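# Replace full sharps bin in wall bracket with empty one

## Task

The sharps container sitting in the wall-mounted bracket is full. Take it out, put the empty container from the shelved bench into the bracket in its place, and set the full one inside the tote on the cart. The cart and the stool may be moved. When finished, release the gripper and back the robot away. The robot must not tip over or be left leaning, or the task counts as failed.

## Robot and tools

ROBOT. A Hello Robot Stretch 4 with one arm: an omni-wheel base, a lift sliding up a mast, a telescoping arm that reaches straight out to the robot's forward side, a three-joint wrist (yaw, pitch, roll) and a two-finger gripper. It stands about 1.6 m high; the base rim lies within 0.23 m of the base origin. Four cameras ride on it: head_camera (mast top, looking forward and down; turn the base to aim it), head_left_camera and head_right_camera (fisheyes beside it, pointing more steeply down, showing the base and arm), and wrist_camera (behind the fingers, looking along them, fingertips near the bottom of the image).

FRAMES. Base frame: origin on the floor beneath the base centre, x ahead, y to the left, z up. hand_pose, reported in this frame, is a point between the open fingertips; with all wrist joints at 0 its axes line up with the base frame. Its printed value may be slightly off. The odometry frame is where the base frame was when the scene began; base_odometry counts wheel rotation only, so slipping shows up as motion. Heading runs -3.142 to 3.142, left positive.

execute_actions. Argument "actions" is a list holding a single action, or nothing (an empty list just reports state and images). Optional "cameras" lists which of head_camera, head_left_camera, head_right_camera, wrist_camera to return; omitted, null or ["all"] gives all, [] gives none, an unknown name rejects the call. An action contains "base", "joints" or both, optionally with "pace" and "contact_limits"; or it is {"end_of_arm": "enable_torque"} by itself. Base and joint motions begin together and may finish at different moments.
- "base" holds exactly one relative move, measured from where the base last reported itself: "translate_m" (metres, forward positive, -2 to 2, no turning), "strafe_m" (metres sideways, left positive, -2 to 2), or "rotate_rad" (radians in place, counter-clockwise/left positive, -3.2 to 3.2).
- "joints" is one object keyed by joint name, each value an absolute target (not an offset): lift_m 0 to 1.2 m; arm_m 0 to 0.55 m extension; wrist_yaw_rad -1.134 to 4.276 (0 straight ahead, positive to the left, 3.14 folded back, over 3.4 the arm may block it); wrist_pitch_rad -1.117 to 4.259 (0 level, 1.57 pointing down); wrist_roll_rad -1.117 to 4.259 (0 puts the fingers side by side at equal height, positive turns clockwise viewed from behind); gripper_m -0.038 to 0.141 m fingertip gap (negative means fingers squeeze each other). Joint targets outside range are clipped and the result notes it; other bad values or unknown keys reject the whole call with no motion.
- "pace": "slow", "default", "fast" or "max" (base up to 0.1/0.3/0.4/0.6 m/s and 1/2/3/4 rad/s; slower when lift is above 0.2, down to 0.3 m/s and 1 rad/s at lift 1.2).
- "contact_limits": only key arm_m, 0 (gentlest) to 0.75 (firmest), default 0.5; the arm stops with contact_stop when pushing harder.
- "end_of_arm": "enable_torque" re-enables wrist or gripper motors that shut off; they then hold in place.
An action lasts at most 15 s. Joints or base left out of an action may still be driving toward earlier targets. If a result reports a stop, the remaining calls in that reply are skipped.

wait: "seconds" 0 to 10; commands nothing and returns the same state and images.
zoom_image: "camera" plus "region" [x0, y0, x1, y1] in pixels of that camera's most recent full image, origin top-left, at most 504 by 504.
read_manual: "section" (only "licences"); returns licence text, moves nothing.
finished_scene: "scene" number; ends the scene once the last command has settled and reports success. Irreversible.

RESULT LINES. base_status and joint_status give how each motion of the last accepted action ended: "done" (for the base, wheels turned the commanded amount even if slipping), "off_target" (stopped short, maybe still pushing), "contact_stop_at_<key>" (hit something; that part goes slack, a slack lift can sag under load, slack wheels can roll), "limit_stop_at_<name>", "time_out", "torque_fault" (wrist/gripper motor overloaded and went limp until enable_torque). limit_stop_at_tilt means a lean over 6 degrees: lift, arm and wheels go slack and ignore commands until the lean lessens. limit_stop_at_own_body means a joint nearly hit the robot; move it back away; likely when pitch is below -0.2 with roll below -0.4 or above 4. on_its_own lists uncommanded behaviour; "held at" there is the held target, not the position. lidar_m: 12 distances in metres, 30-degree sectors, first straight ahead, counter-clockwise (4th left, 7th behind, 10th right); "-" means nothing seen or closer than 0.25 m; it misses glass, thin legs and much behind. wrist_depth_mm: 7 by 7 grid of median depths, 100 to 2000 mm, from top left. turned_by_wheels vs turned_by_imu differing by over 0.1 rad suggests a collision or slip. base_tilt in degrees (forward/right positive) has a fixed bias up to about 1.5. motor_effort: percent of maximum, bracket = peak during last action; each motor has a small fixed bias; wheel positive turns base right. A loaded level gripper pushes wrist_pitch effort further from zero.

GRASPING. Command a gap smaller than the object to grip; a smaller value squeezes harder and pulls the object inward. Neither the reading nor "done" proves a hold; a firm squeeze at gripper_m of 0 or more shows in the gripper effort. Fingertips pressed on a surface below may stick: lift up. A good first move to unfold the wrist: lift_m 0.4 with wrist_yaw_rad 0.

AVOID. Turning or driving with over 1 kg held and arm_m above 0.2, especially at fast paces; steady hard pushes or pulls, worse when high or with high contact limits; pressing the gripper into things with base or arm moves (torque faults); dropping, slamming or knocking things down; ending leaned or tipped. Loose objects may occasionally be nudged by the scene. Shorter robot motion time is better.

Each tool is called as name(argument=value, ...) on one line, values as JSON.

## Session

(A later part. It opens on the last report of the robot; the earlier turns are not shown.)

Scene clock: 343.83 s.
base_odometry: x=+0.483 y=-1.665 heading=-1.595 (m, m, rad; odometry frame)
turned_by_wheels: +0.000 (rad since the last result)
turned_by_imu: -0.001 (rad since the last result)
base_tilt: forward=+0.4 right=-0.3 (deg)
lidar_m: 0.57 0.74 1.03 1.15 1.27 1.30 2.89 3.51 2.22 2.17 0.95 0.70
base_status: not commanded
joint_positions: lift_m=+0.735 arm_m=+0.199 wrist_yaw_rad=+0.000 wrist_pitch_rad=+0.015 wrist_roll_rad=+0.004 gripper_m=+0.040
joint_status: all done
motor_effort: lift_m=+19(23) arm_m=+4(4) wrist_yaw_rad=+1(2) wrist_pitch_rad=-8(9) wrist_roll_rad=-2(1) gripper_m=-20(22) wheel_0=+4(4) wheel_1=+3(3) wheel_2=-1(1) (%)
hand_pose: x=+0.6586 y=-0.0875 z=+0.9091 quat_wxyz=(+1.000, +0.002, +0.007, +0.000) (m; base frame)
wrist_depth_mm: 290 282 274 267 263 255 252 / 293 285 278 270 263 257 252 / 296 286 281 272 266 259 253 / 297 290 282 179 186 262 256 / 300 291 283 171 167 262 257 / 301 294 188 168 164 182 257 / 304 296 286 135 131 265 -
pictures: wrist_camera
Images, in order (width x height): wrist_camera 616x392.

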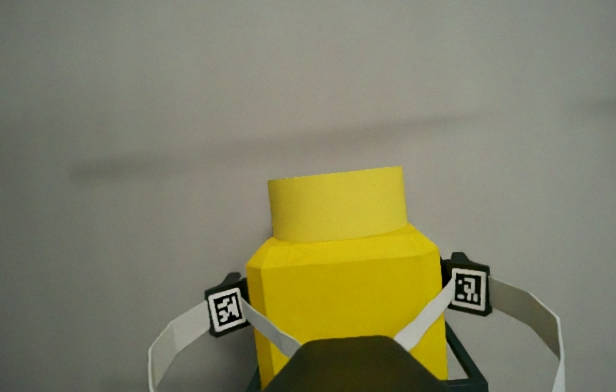

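execute_actions(actions=[{"joints":{"lift_m":0.729},"pace":"slow"}], cameras=[])

execute_actions(actions=[{"joints":{"gripper_m":0.14,"arm_m":0.19}}], cameras=["wrist_camera"])

execute_actions(actions=[{"base":{"translate_m":-0.3},"joints":{"arm_m":0.0}}], cameras=["head_camera","wrist_camera"])

Scene clock: 351.93 s.
base_odometry: x=+0.483 y=-1.665 heading=-1.595 (m, m, rad; odometry frame)
turned_by_wheels: +0.000 (rad since the last result)
turned_by_imu: +0.000 (rad since the last result)
base_tilt: forward=+0.4 right=-0.3 (deg)
lidar_m: 0.58 0.72 1.01 1.14 1.28 1.31 2.87 3.52 2.20 2.16 0.95 0.68
base_status: not commanded
joint_positions: lift_m=+0.729 arm_m=+0.199 wrist_yaw_rad=+0.000 wrist_pitch_rad=+0.015 wrist_roll_rad=+0.004 gripper_m=+0.040
joint_status: all done
motor_effort: lift_m=+19(16) arm_m=+4(4) wrist_yaw_rad=+2(1) wrist_pitch_rad=-7(9) wrist_roll_rad=+1(0) gripper_m=-18(22) wheel_0=+4(4) wheel_1=+3(3) wheel_2=-1(1) (%)
hand_pose: x=+0.6586 y=-0.0875 z=+0.9032 quat_wxyz=(+1.000, +0.002, +0.007, +0.000) (m; base frame)
wrist_depth_mm: 291 283 273 268 260 257 252 / 291 285 277 271 264 256 252 / 294 287 281 271 265 259 253 / 297 289 281 179 186 260 255 / 300 293 283 172 167 262 258 / 304 293 187 167 164 182 256 / 301 296 287 135 132 265 -
pictures: none
No camera images: the call's "cameras" was empty. Leave "cameras" out to get every camera's image.

Scene clock: 353.93 s.
base_odometry: x=+0.483 y=-1.665 heading=-1.595 (m, m, rad; odometry frame)
turned_by_wheels: +0.000 (rad since the last result)
turned_by_imu: -0.001 (rad since the last result)
base_tilt: forward=+0.4 right=-0.2 (deg)
lidar_m: 0.58 0.74 1.03 1.14 1.24 1.34 2.85 3.52 2.20 2.16 0.96 0.69
base_status: not commanded
joint_positions: lift_m=+0.729 arm_m=+0.191 wrist_yaw_rad=+0.000 wrist_pitch_rad=+0.014 wrist_roll_rad=+0.004 gripper_m=+0.140
joint_status: all done
motor_effort: lift_m=+19(19) arm_m=-4(12) wrist_yaw_rad=+2(12) wrist_pitch_rad=-7(10) wrist_roll_rad=+0(0) gripper_m=+1(24) wheel_0=-1(3) wheel_1=+1(3) wheel_2=+3(6) (%)
hand_pose: x=+0.6501 y=-0.0875 z=+0.9033 quat_wxyz=(+1.000, +0.002, +0.007, +0.000) (m; base frame)
wrist_depth_mm: 300 294 283 276 271 264 259 / 303 296 287 279 272 266 262 / 304 297 289 283 276 267 262 / 307 297 291 196 202 268 264 / 309 300 291 182 178 267 265 / 310 303 201 179 175 210 268 / 314 306 296 178 168 272 -
pictures: wrist_camera
Images, in order (width x height): wrist_camera 616x392.

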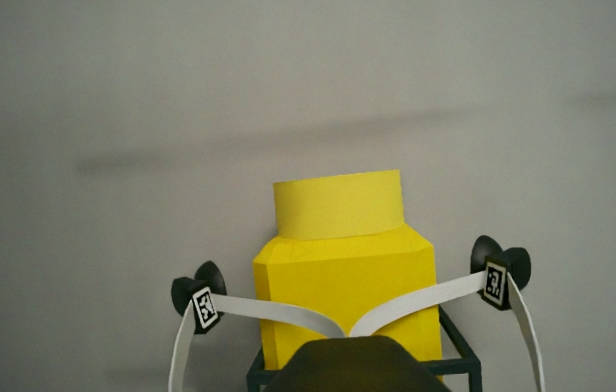

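Scene clock: 356.40 s.
base_odometry: x=+0.491 y=-1.365 heading=-1.595 (m, m, rad; odometry frame)
turned_by_wheels: +0.000 (rad since the last result)
turned_by_imu: -0.001 (rad since the last result)
base_tilt: forward=+0.3 right=-0.2 (deg)
lidar_m: 0.88 1.04 1.20 1.18 1.20 1.07 3.77 3.49 2.20 2.12 1.37 1.03
base_status: done
joint_positions: lift_m=+0.729 arm_m=+0.003 wrist_yaw_rad=+0.000 wrist_pitch_rad=+0.014 wrist_roll_rad=+0.004 gripper_m=+0.140
joint_status: all done
joint sent to its limit — the command would take arm_m past its lower limit, so that joint was sent only as far as its limit.
motor_effort: lift_m=+19(19) arm_m=-5(6) wrist_yaw_rad=+0(2) wrist_pitch_rad=-5(6) wrist_roll_rad=+0(1) gripper_m=-2(2) wheel_0=-2(4) wheel_1=-2(7) wheel_2=+1(10) (%)
hand_pose: x=+0.4621 y=-0.0874 z=+0.9033 quat_wxyz=(+1.000, +0.002, +0.007, +0.000) (m; base frame)
wrist_depth_mm: 820 798 778 768 741 723 707 / 820 798 788 768 741 732 715 / 854 809 788 778 750 732 715 / 831 831 798 788 759 732 732 / 854 809 820 778 759 732 723 / 854 831 206 788 768 732 723 / 878 831 798 778 759 750 732
pictures: head_camera, wrist_camera
Images, in order (width x height): head_camera 420x560, wrist_camera 616x392.

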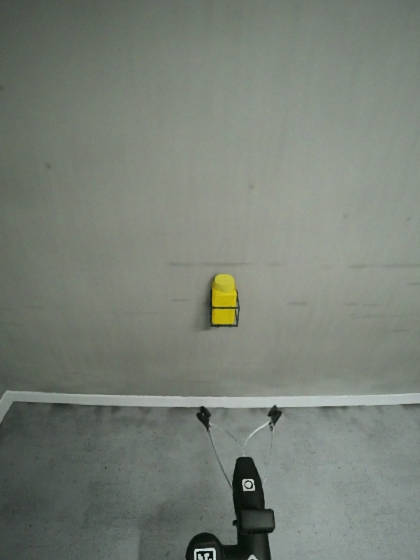

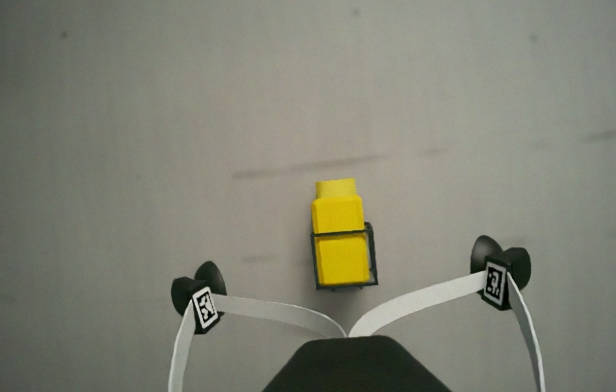

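finished_scene(scene=1)

The scene is finished: the task was done.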